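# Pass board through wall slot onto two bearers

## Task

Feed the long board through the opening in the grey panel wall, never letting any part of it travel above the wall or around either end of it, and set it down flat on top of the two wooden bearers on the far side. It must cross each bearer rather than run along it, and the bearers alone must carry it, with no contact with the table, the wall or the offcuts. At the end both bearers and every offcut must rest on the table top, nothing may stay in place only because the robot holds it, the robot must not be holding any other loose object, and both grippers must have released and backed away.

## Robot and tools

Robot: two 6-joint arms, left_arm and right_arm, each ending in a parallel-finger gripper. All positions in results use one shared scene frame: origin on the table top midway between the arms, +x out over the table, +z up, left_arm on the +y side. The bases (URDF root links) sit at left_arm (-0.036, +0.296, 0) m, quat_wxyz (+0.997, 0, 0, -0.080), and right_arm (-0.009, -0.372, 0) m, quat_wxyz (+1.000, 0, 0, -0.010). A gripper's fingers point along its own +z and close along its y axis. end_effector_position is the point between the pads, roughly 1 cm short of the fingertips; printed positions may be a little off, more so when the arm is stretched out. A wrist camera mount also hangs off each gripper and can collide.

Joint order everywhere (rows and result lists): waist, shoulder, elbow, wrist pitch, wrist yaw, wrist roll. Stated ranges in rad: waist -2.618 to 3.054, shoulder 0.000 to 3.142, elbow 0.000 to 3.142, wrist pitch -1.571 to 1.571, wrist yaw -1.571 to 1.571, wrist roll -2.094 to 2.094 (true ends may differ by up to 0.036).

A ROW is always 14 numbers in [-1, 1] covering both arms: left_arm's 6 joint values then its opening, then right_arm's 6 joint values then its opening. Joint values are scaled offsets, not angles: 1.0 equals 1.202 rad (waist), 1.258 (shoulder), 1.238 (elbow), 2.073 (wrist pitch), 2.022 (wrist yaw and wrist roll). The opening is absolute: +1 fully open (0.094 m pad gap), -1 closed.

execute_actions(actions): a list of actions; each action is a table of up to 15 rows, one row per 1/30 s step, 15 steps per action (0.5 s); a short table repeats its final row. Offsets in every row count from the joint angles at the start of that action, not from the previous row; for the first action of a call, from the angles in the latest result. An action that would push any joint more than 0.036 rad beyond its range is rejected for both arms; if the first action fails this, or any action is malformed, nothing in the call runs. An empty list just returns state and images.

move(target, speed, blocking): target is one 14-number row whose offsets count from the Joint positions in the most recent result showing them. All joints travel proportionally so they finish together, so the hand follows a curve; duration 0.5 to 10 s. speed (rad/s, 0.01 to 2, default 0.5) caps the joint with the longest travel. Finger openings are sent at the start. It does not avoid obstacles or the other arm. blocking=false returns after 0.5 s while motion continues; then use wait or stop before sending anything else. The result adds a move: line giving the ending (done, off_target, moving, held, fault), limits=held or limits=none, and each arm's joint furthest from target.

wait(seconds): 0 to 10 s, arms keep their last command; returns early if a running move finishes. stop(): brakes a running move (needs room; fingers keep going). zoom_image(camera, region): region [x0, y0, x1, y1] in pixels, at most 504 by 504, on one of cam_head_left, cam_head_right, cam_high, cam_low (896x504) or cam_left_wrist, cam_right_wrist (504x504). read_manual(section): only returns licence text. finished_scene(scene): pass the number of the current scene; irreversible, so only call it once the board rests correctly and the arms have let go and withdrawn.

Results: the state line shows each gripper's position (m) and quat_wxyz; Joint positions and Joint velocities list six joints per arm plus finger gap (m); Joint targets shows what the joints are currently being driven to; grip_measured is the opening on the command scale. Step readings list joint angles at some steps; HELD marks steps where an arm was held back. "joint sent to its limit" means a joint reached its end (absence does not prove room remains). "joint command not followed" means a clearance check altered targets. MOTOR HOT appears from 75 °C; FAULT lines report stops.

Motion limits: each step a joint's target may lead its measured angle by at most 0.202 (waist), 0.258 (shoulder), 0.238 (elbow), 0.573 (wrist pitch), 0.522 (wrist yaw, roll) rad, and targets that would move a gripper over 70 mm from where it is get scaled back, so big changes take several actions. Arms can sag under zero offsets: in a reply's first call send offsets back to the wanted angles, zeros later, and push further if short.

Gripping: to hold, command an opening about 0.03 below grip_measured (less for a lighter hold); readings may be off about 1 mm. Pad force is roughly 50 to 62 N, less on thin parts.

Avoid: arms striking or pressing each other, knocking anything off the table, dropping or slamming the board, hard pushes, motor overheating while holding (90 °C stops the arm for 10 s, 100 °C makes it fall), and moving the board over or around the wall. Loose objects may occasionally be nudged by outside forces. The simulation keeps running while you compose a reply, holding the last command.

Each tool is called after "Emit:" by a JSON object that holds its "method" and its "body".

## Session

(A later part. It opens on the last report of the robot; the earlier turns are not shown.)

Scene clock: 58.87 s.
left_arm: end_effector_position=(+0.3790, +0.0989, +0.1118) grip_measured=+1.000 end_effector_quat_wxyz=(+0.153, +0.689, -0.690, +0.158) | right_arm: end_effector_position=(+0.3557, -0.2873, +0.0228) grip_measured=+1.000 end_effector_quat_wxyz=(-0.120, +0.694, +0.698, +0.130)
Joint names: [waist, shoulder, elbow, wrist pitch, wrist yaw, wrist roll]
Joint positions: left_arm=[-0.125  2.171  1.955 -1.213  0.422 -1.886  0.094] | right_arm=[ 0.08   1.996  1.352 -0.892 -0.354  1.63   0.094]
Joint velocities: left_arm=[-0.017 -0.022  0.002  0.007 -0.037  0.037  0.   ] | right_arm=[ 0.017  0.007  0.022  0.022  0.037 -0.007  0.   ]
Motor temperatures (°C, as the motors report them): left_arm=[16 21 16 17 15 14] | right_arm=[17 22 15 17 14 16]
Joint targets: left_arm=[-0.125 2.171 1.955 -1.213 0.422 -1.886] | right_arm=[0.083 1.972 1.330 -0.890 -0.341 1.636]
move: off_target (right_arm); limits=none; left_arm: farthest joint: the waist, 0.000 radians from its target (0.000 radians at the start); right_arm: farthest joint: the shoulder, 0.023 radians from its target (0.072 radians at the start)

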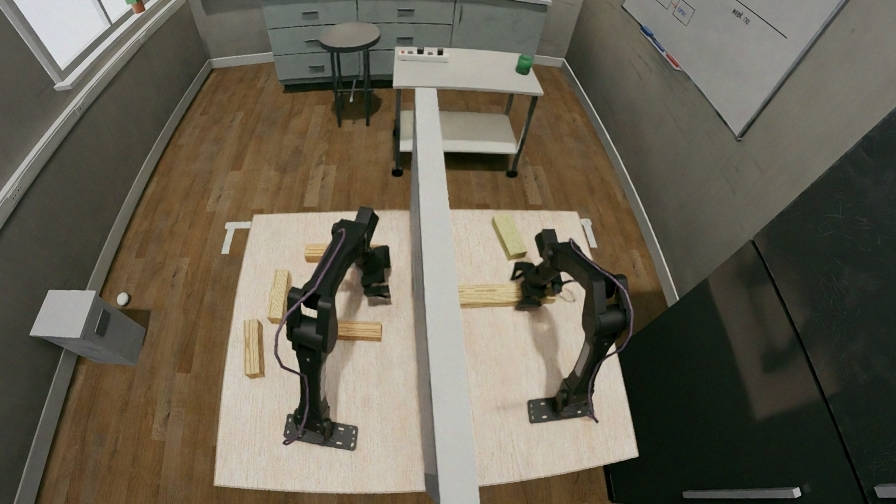

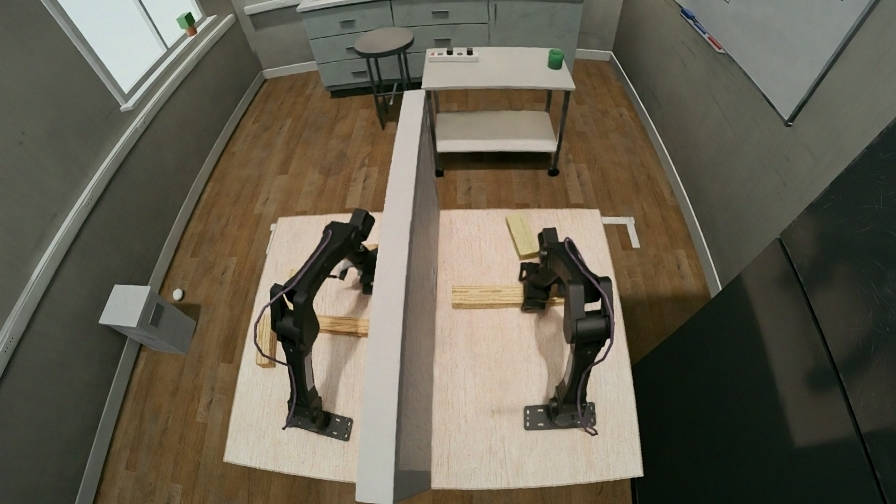

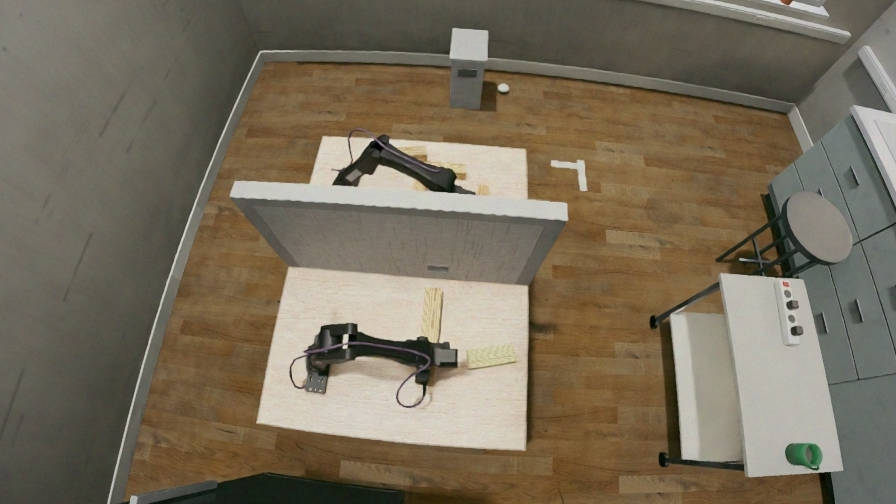

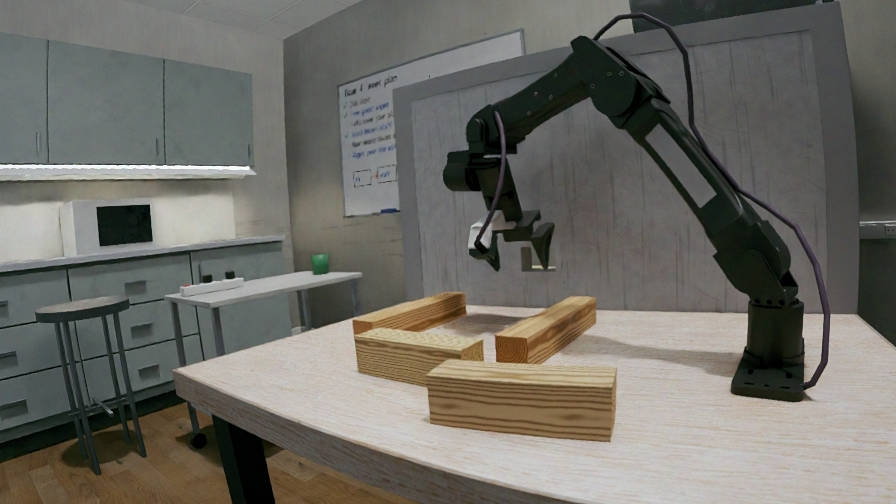

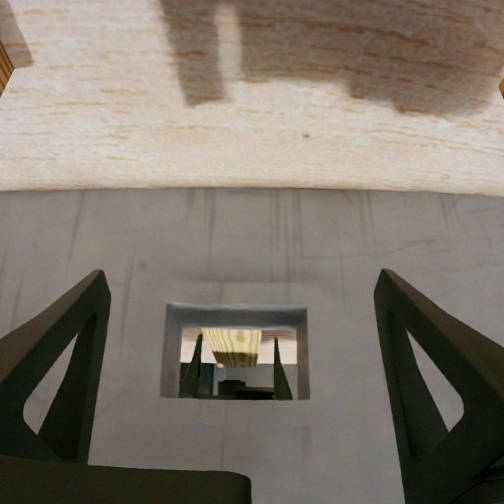

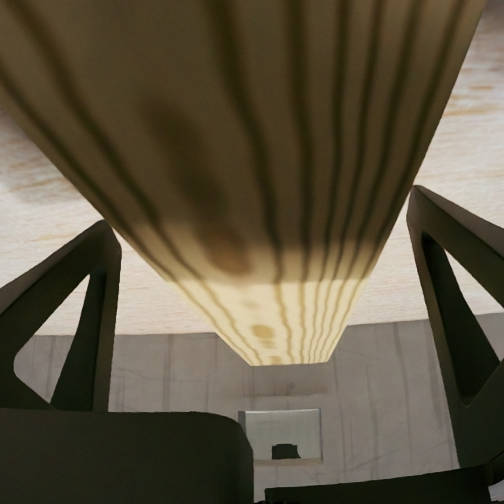

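Emit:
{"method": "move", "body": {"target": [0,0,0,0,0,0,1, 0,0.0105,-0.0233,0,0.0091,0.0052,1], "speed": 0.1}}

Emit:
{"method": "execute_actions", "body": {"actions": [[[0,0,0,0,0,0,1, 0,0,0,0,0,0,0.1]]]}}

Scene clock: 60.07 s.
left_arm: end_effector_position=(+0.3790, +0.0989, +0.1118) grip_measured=+1.000 end_effector_quat_wxyz=(+0.153, +0.689, -0.690, +0.158) | right_arm: end_effector_position=(+0.3558, -0.2881, +0.0225) grip_measured=+1.000 end_effector_quat_wxyz=(-0.119, +0.695, +0.697, +0.128)
Joint names: [waist, shoulder, elbow, wrist pitch, wrist yaw, wrist roll]
Joint positions: left_arm=[-0.125  2.171  1.955 -1.213  0.422 -1.886  0.094] | right_arm=[ 0.08   1.996  1.352 -0.892 -0.349  1.634  0.094]
Joint velocities: left_arm=[-0.002 -0.002 -0.012 -0.051 -0.051 -0.081  0.   ] | right_arm=[ 0.002  0.022 -0.002  0.022  0.022 -0.007  0.   ]
Motor temperatures (°C, as the motors report them): left_arm=[16 21 16 17 15 14] | right_arm=[17 22 15 17 14 16]
Joint targets: left_arm=[-0.125 2.171 1.955 -1.213 0.422 -1.886] | right_arm=[0.080 2.009 1.323 -0.893 -0.336 1.640]
move: off_target (right_arm); limits=none; left_arm: farthest joint: the waist, 0.000 radians from its target (0.000 radians at the start); right_arm: farthest joint: the elbow, 0.029 radians from its target (0.029 radians at the start)

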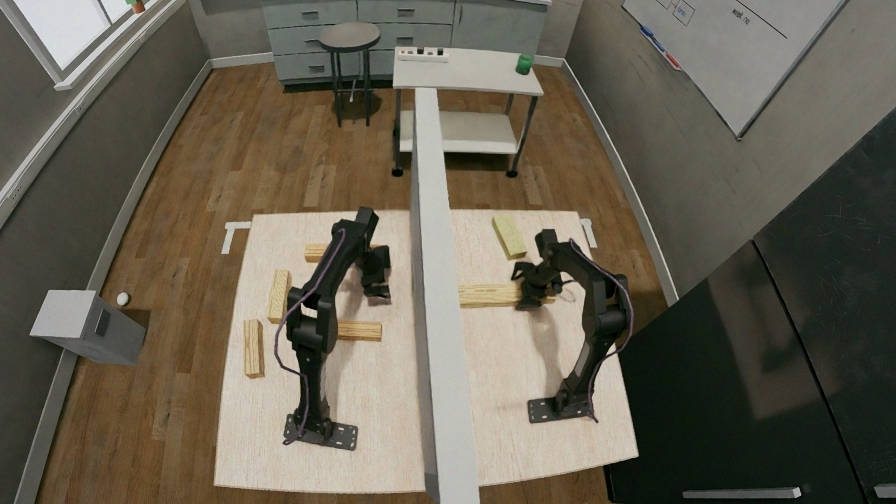

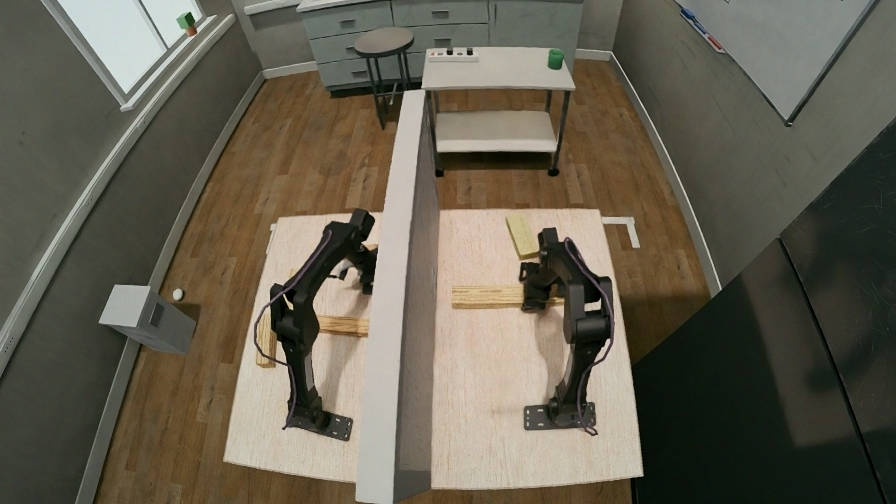

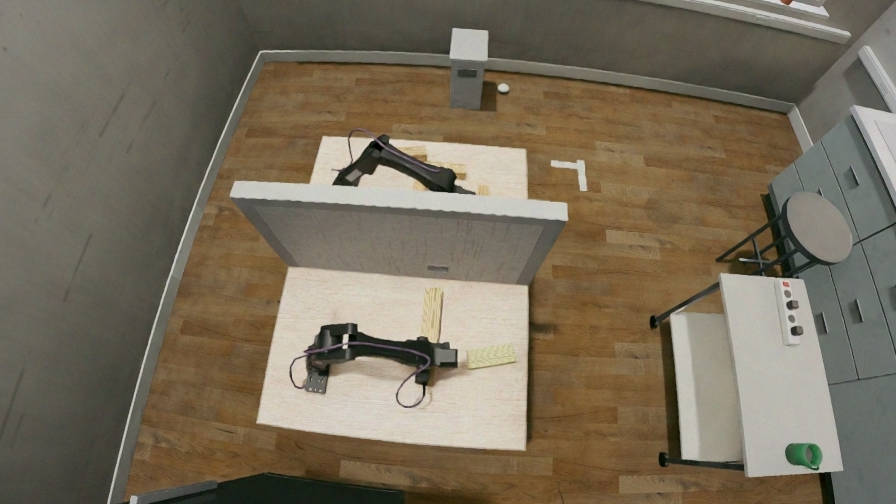

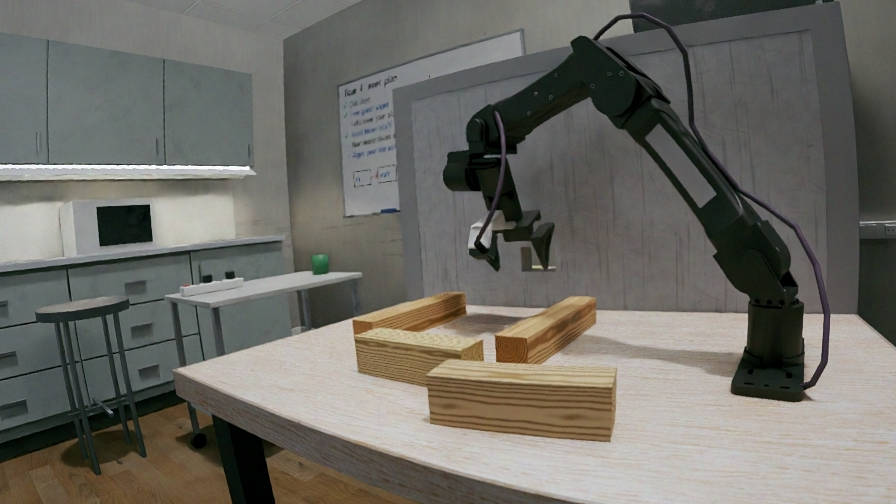

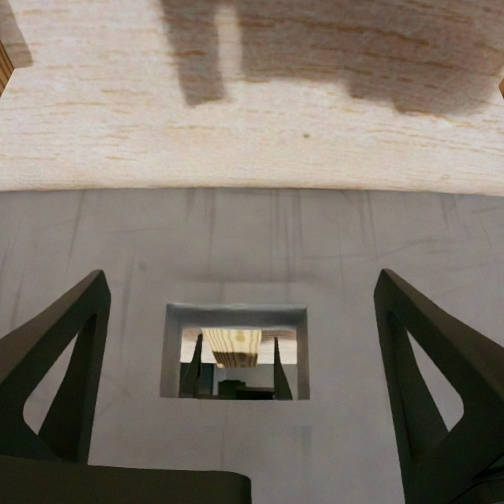

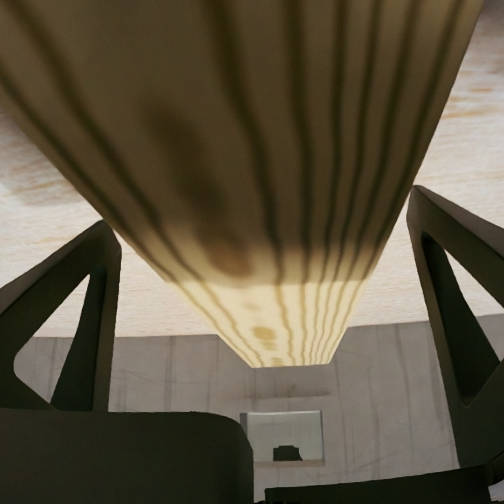

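Scene clock: 60.57 s.
left_arm: end_effector_position=(+0.3790, +0.0989, +0.1118) grip_measured=+1.000 end_effector_quat_wxyz=(+0.153, +0.689, -0.690, +0.158) | right_arm: end_effector_position=(+0.3554, -0.2882, +0.0225) grip_measured=+0.257 end_effector_quat_wxyz=(-0.119, +0.696, +0.697, +0.127)
Joint names: [waist, shoulder, elbow, wrist pitch, wrist yaw, wrist roll]
Joint positions: left_arm=[-0.125  2.171  1.955 -1.213  0.422 -1.886  0.094] | right_arm=[ 0.08   1.996  1.352 -0.894 -0.349  1.635  0.059]
Joint velocities: left_arm=[-0.002  0.002  0.017  0.022 -0.007 -0.022  0.   ] | right_arm=[ 0.007 -0.002  0.002 -0.007  0.022  0.022 -0.001]
Motor temperatures (°C, as the motors report them): left_arm=[16 21 16 17 15 14] | right_arm=[17 23 15 17 14 16]
Joint targets: left_arm=[-0.125 2.171 1.955 -1.213 0.422 -1.886] | right_arm=[0.080 1.996 1.352 -0.892 -0.349 1.634]
Step readings (joint positions):
0: left_arm=[-0.125 2.171 1.955 -1.213 0.422 -1.886] | right_arm=[0.080 1.996 1.352 -0.892 -0.349 1.634]
1: left_arm=[-0.125 2.171 1.955 -1.213 0.422 -1.886] | right_arm=[0.080 1.996 1.352 -0.892 -0.349 1.634]
2: left_arm=[-0.125 2.171 1.955 -1.213 0.422 -1.886] | right_arm=[0.080 1.996 1.352 -0.892 -0.349 1.634]
4: left_arm=[-0.125 2.171 1.955 -1.213 0.422 -1.886] | right_arm=[0.080 1.996 1.352 -0.894 -0.349 1.635]
8: left_arm=[-0.125 2.171 1.955 -1.213 0.422 -1.886] | right_arm=[0.080 1.996 1.352 -0.894 -0.349 1.635]
15: Joint positions above

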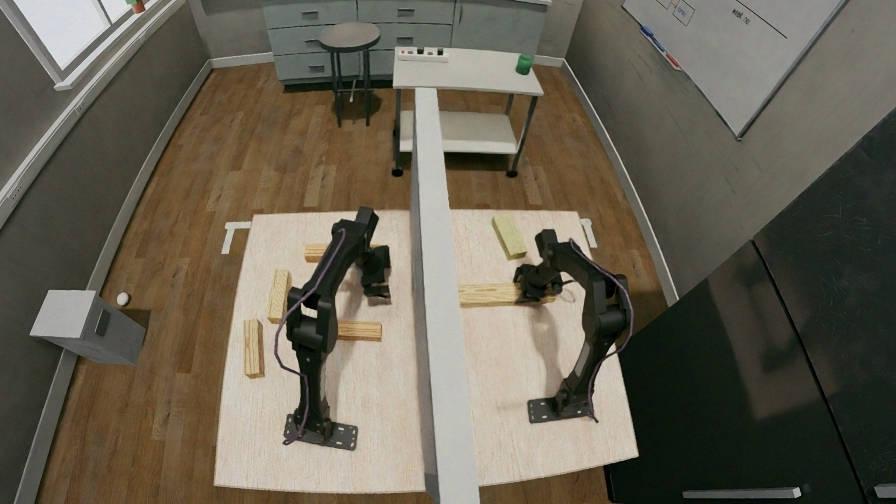

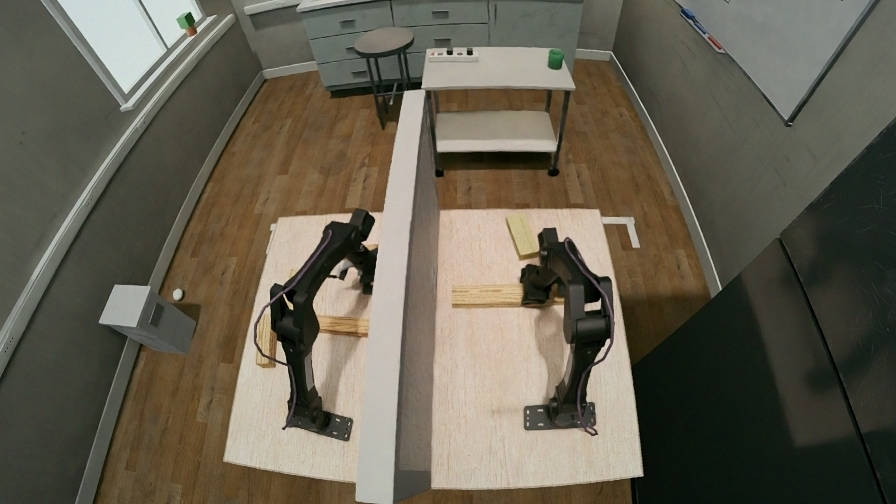

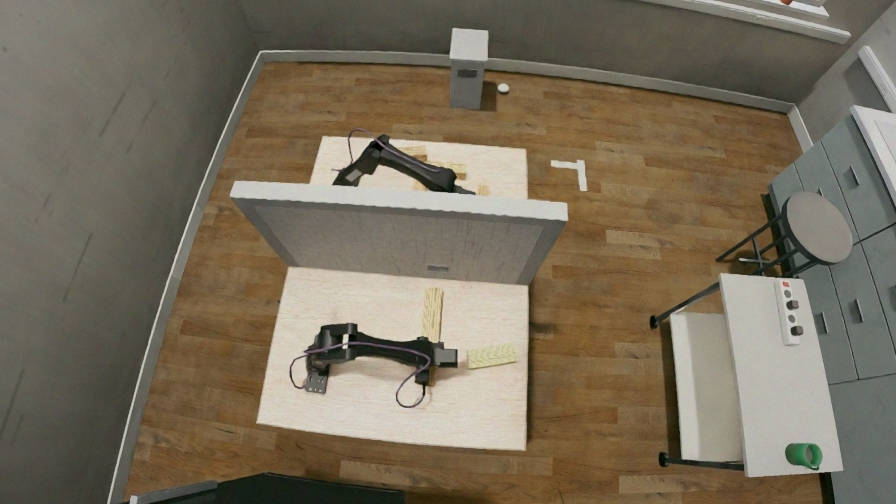

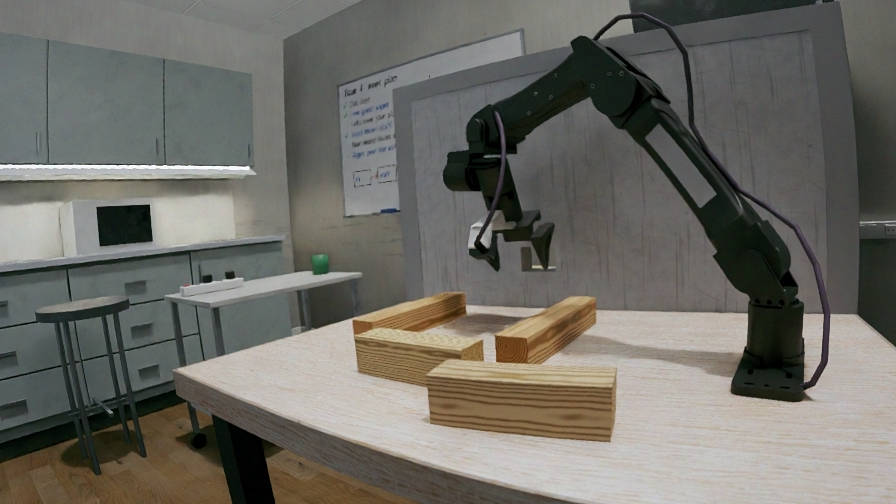

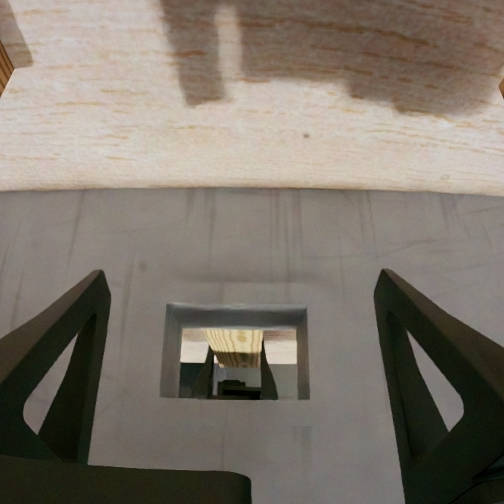

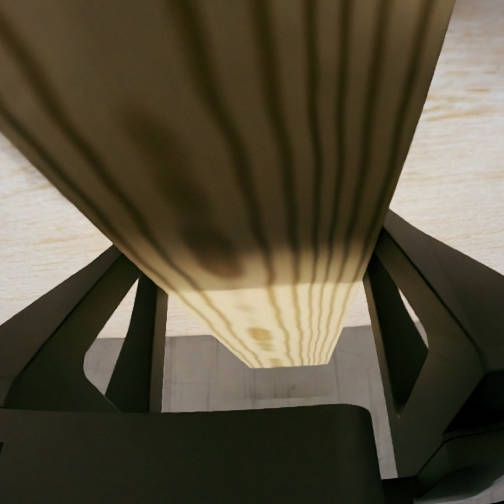

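Emit:
{"method": "move", "body": {"target": [0,0,0,0,0,0,1, 0,-0.0531,0.2764,-0.1767,-0.0148,0,0.1], "speed": 0.25}}

Scene clock: 63.20 s.
left_arm: end_effector_position=(+0.3790, +0.0989, +0.1118) grip_measured=+1.000 end_effector_quat_wxyz=(+0.153, +0.689, -0.690, +0.158) | right_arm: end_effector_position=(+0.3631, -0.2896, +0.1067) grip_measured=+0.257 end_effector_quat_wxyz=(-0.121, +0.698, +0.696, +0.117)
Joint names: [waist, shoulder, elbow, wrist pitch, wrist yaw, wrist roll]
Joint positions: left_arm=[-0.125  2.171  1.955 -1.213  0.422 -1.886  0.094] | right_arm=[ 0.08   1.963  1.654 -1.246 -0.338  1.635  0.059]
Joint velocities: left_arm=[-0.007  0.022  0.002  0.022  0.022  0.007  0.   ] | right_arm=[-0.012  0.002 -0.007  0.066  0.022 -0.007 -0.001]
Motor temperatures (°C, as the motors report them): left_arm=[16 21 16 17 15 14] | right_arm=[17 23 16 17 14 16]
Joint targets: left_arm=[-0.125 2.171 1.955 -1.213 0.422 -1.886] | right_arm=[0.080 1.929 1.694 -1.260 -0.379 1.635]
move: off_target (right_arm); limits=none; left_arm: farthest joint: the waist, 0.000 radians from its target (0.000 radians at the start); right_arm: farthest joint: the wrist yaw, 0.041 radians from its target (0.030 radians at the start)

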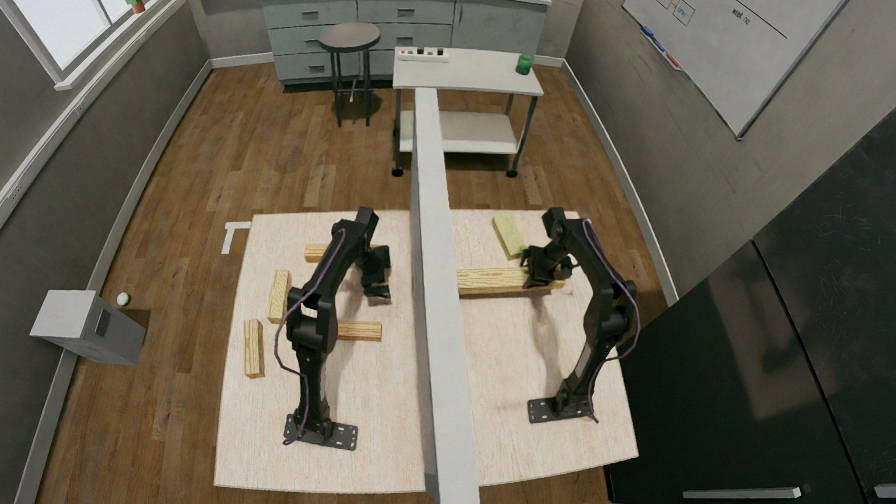

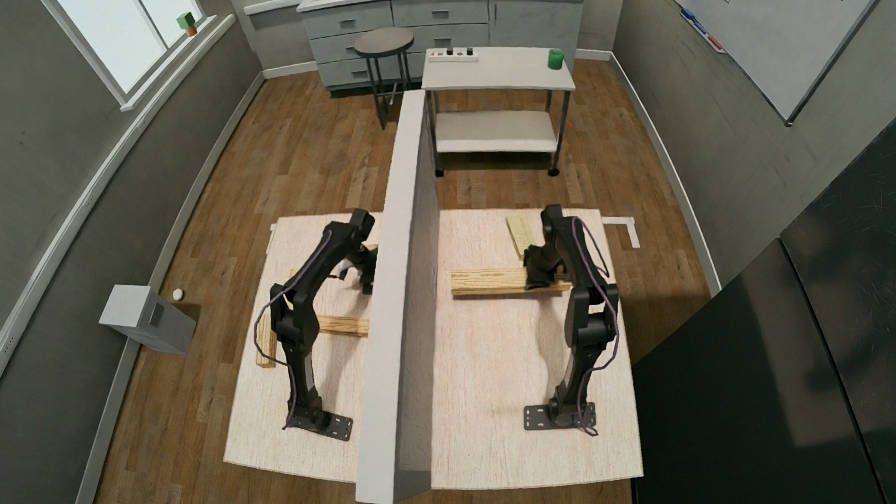

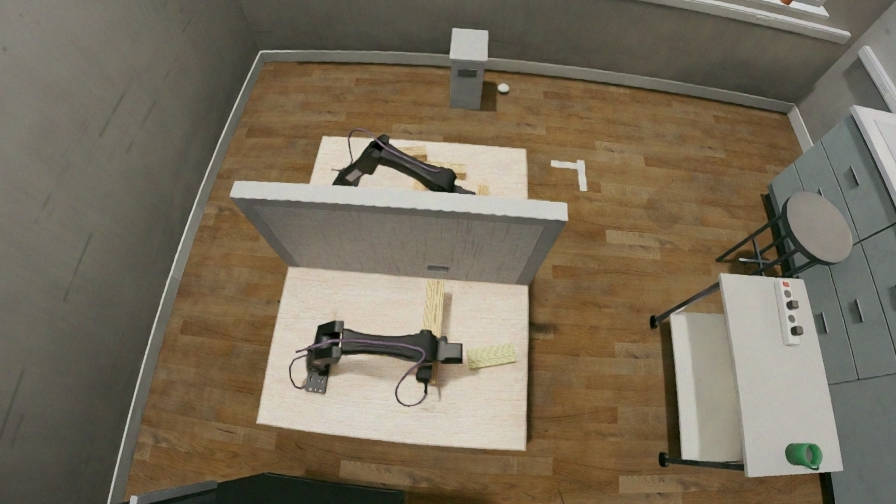

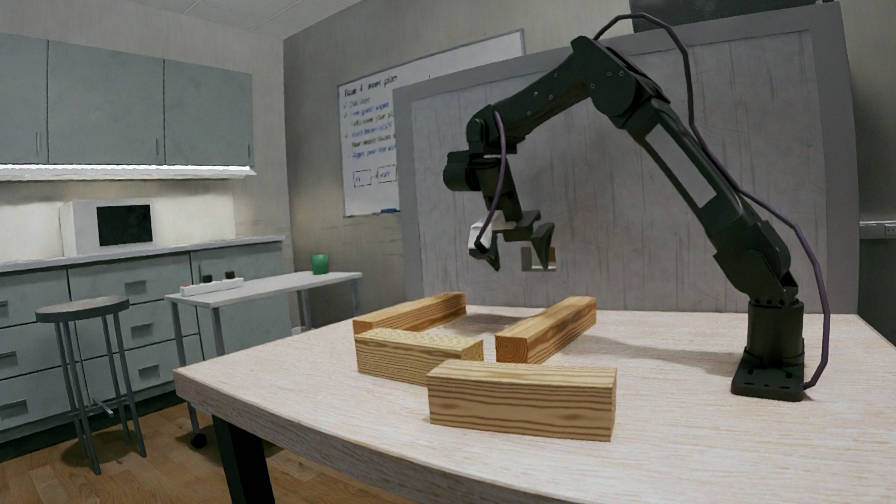

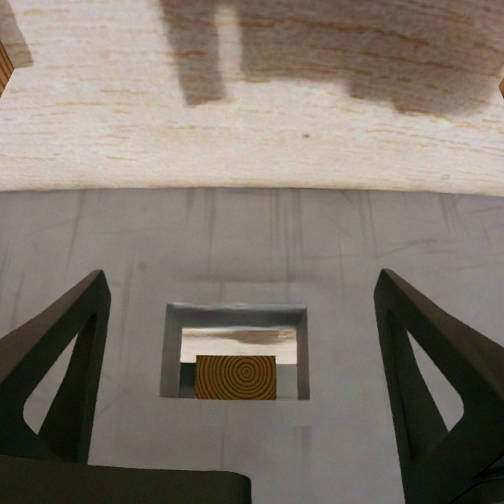

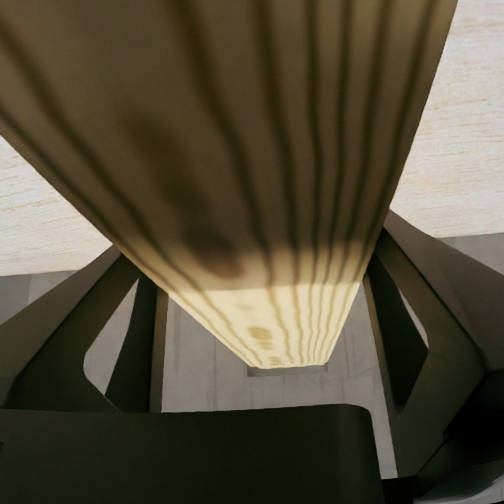

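Emit:
{"method": "execute_actions", "body": {"actions": [[[0,0,0,0,0,0,1,0.0050,-0.0247,0.0289,-0.0038,-0.0212,0.0032,0.1],[0,0,0,0,0,0,1,0.0100,-0.0224,0.0256,-0.0007,-0.0221,0.0064,0.1],[0,0,0,0,0,0,1,0.0150,-0.0202,0.0222,0.0023,-0.0230,0.0096,0.1],[0,0,0,0,0,0,1,0.0200,-0.0179,0.0188,0.0054,-0.0238,0.0128,0.1],[0,0,0,0,0,0,1,0.0250,-0.0156,0.0155,0.0084,-0.0247,0.0160,0.1],[0,0,0,0,0,0,1,0.0300,-0.0133,0.0121,0.0114,-0.0256,0.0192,0.1],[0,0,0,0,0,0,1,0.0350,-0.0110,0.0087,0.0145,-0.0265,0.0224,0.1],[0,0,0,0,0,0,1,0.0399,-0.0088,0.0054,0.0175,-0.0274,0.0256,0.1],[0,0,0,0,0,0,1,0.0449,-0.0065,0.0020,0.0206,-0.0283,0.0288,0.1],[0,0,0,0,0,0,1,0.0499,-0.0042,-0.0014,0.0236,-0.0292,0.0320,0.1],[0,0,0,0,0,0,1,0.0549,-0.0019,-0.0047,0.0266,-0.0301,0.0352,0.1],[0,0,0,0,0,0,1,0.0599,0.0004,-0.0081,0.0297,-0.0309,0.0384,0.1],[0,0,0,0,0,0,1,0.0649,0.0026,-0.0115,0.0327,-0.0318,0.0416,0.1],[0,0,0,0,0,0,1,0.0699,0.0049,-0.0148,0.0358,-0.0327,0.0448,0.1],[0,0,0,0,0,0,1,0.0749,0.0072,-0.0182,0.0388,-0.0336,0.0480,0.1]]]}}

Emit:
{"method": "wait", "body": {"seconds": 0.5}}

Scene clock: 65.20 s.
left_arm: end_effector_position=(+0.3790, +0.0989, +0.1118) grip_measured=+1.000 end_effector_quat_wxyz=(+0.153, +0.689, -0.690, +0.158) | right_arm: end_effector_position=(+0.3670, -0.2585, +0.1075) grip_measured=+0.257 end_effector_quat_wxyz=(-0.122, +0.691, +0.701, +0.132)
Joint names: [waist, shoulder, elbow, wrist pitch, wrist yaw, wrist roll]
Joint positions: left_arm=[-0.125  2.171  1.955 -1.213  0.422 -1.886  0.094] | right_arm=[ 0.153  1.965  1.654 -1.198 -0.355  1.699  0.059]
Joint velocities: left_arm=[ 0.007  0.017  0.007  0.066  0.007 -0.051  0.   ] | right_arm=[ 0.139  0.061 -0.017  0.125 -0.081  0.168 -0.002]
Motor temperatures (°C, as the motors report them): left_arm=[16 21 16 17 15 14] | right_arm=[17 23 16 17 14 16]
Joint targets: left_arm=[-0.125 2.171 1.955 -1.213 0.422 -1.886] | right_arm=[0.170 1.972 1.631 -1.165 -0.406 1.731]
Step readings (joint positions):
0: left_arm=[-0.125 2.171 1.955 -1.213 0.422 -1.886] | right_arm=[0.080 1.963 1.654 -1.246 -0.338 1.635]
1: left_arm=[-0.125 2.171 1.955 -1.213 0.422 -1.886] | right_arm=[0.080 1.963 1.654 -1.246 -0.338 1.635]
2: left_arm=[-0.125 2.171 1.955 -1.213 0.422 -1.886] | right_arm=[0.080 1.963 1.654 -1.246 -0.338 1.635]
4: left_arm=[-0.125 2.171 1.955 -1.213 0.422 -1.886] | right_arm=[0.083 1.963 1.654 -1.245 -0.338 1.641]
8: left_arm=[-0.125 2.171 1.955 -1.213 0.422 -1.886] | right_arm=[0.104 1.963 1.654 -1.233 -0.340 1.659]
15: Joint positions above

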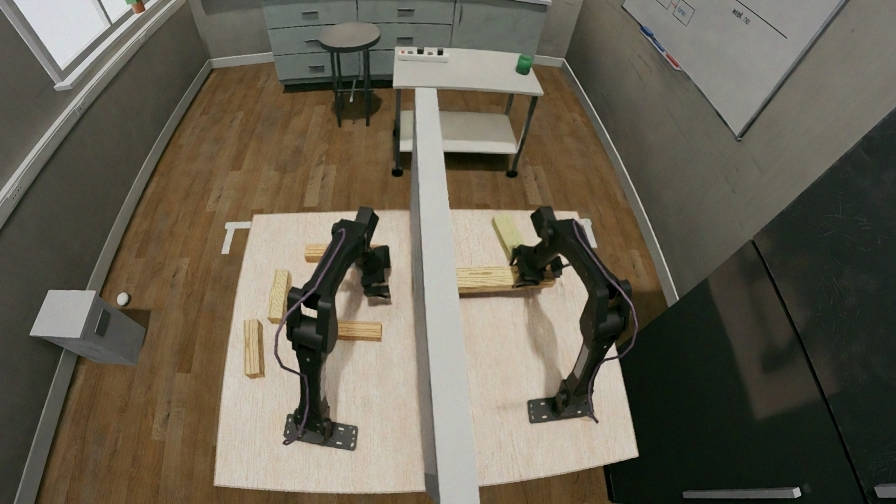

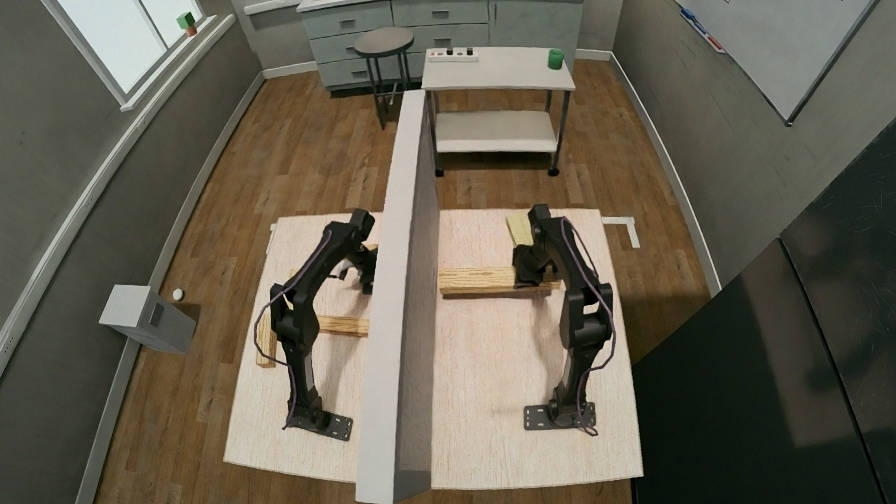

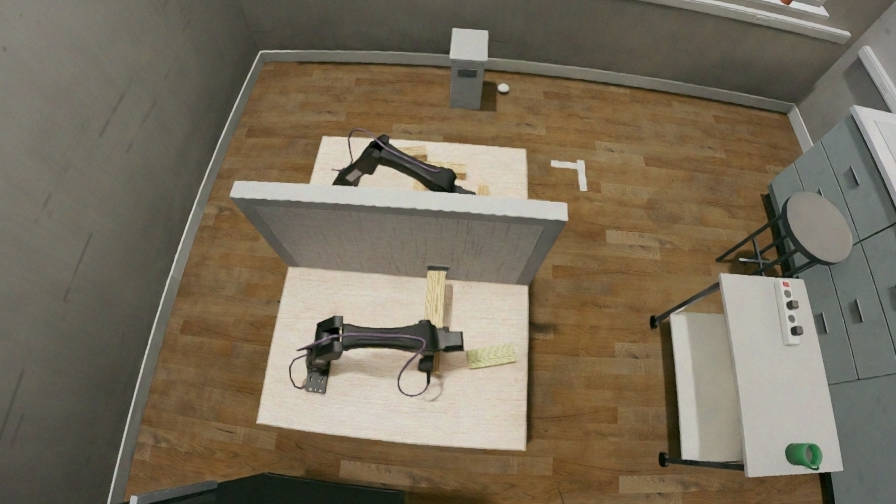

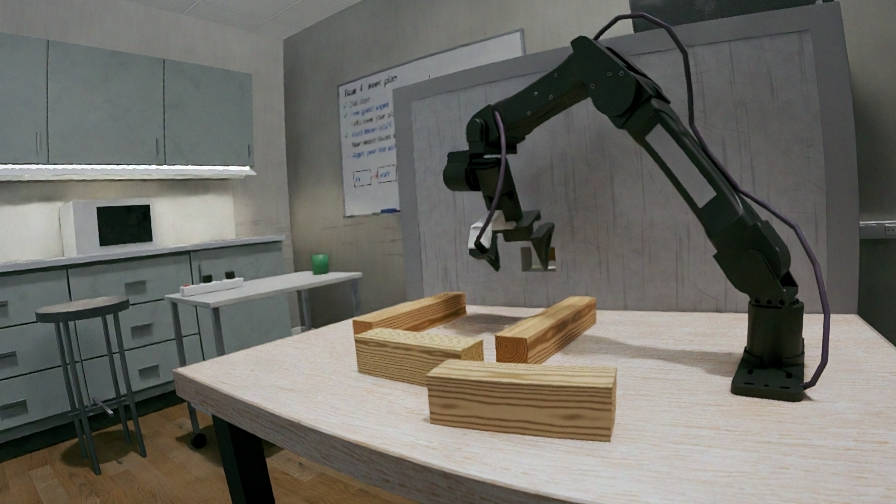

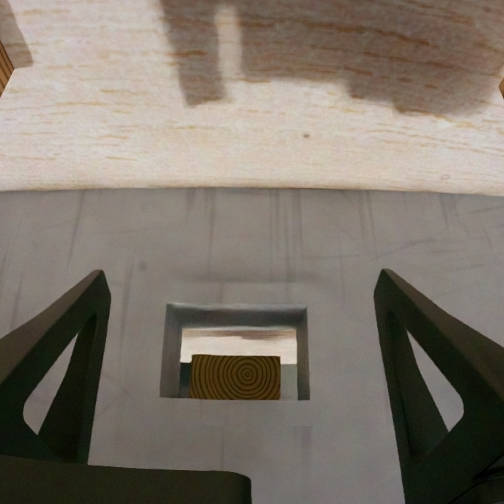

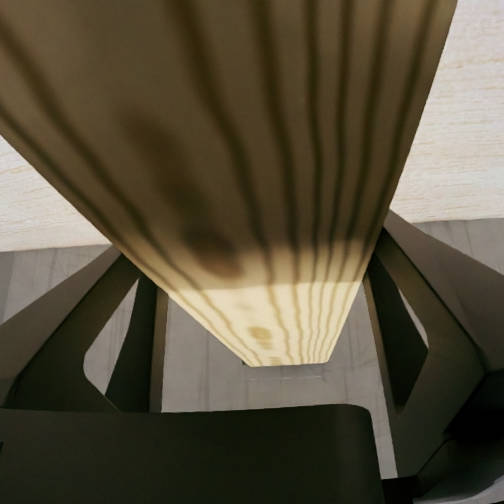

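Scene clock: 65.70 s.
left_arm: end_effector_position=(+0.3790, +0.0989, +0.1118) grip_measured=+1.000 end_effector_quat_wxyz=(+0.153, +0.689, -0.690, +0.158) | right_arm: end_effector_position=(+0.3663, -0.2517, +0.0991) grip_measured=+0.257 end_effector_quat_wxyz=(-0.130, +0.694, +0.696, +0.129)
Joint names: [waist, shoulder, elbow, wrist pitch, wrist yaw, wrist roll]
Joint positions: left_arm=[-0.125  2.171  1.955 -1.213  0.422 -1.886  0.094] | right_arm=[ 0.167  1.979  1.638 -1.175 -0.364  1.724  0.059]
Joint velocities: left_arm=[-0.007  0.017  0.002 -0.037 -0.007 -0.022  0.   ] | right_arm=[ 0.012 -0.012 -0.012 -0.007  0.007 -0.081 -0.   ]
Motor temperatures (°C, as the motors report them): left_arm=[16 21 16 17 15 14] | right_arm=[17 23 16 17 14 16]
Joint targets: left_arm=[-0.125 2.171 1.955 -1.213 0.422 -1.886] | right_arm=[0.171 1.972 1.632 -1.165 -0.406 1.732]
wait: 0.50 s; no rest

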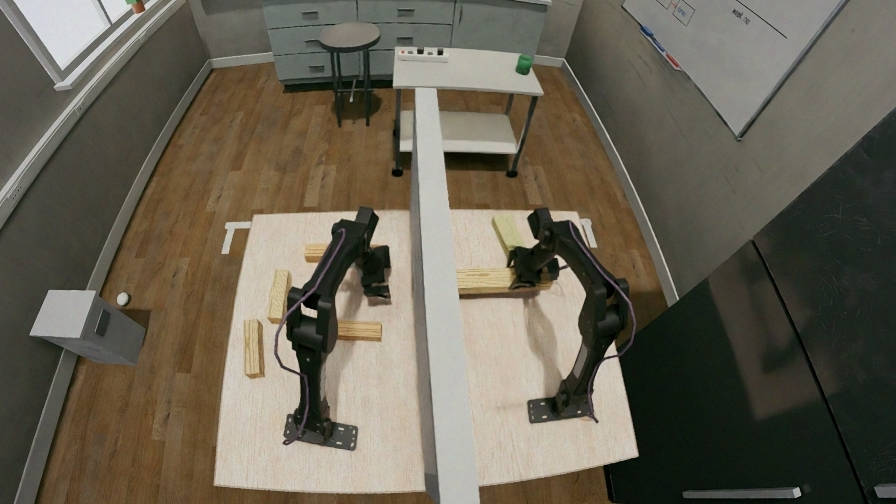

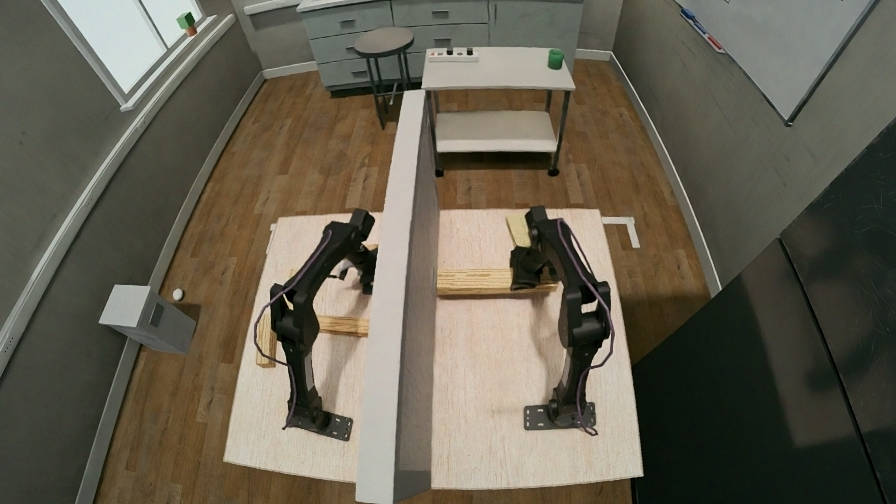

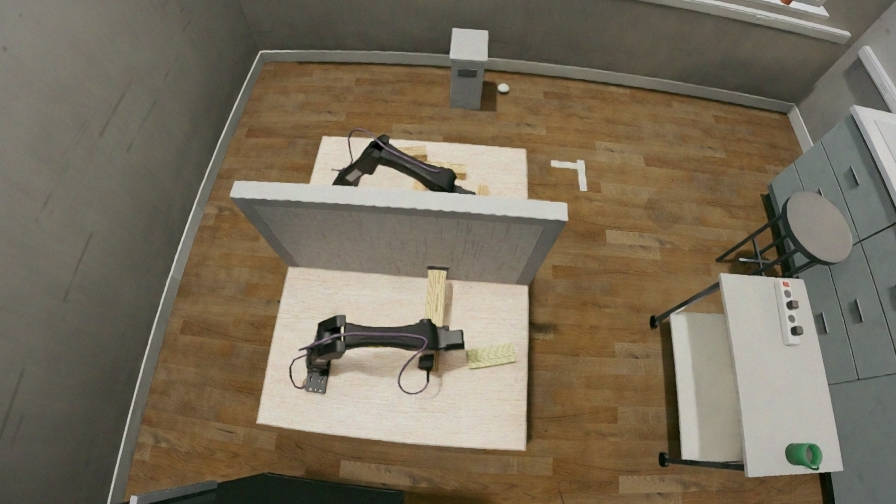

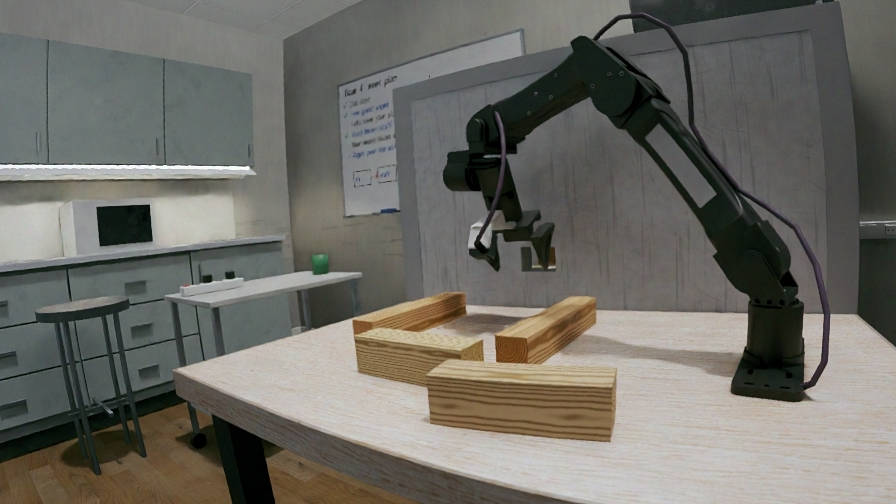

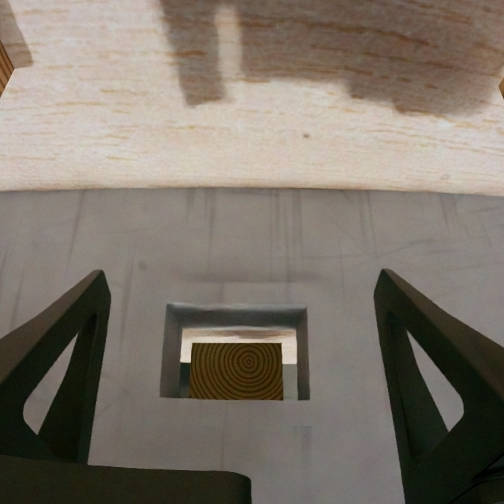

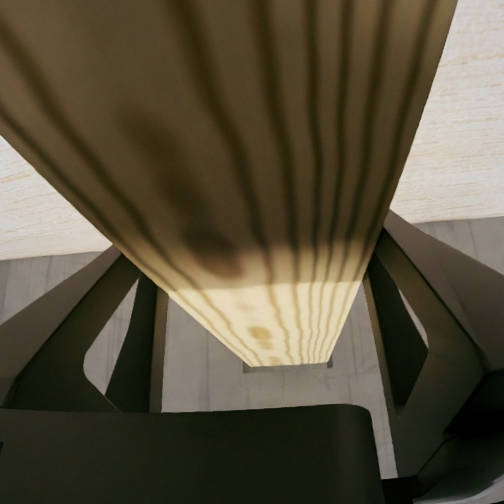

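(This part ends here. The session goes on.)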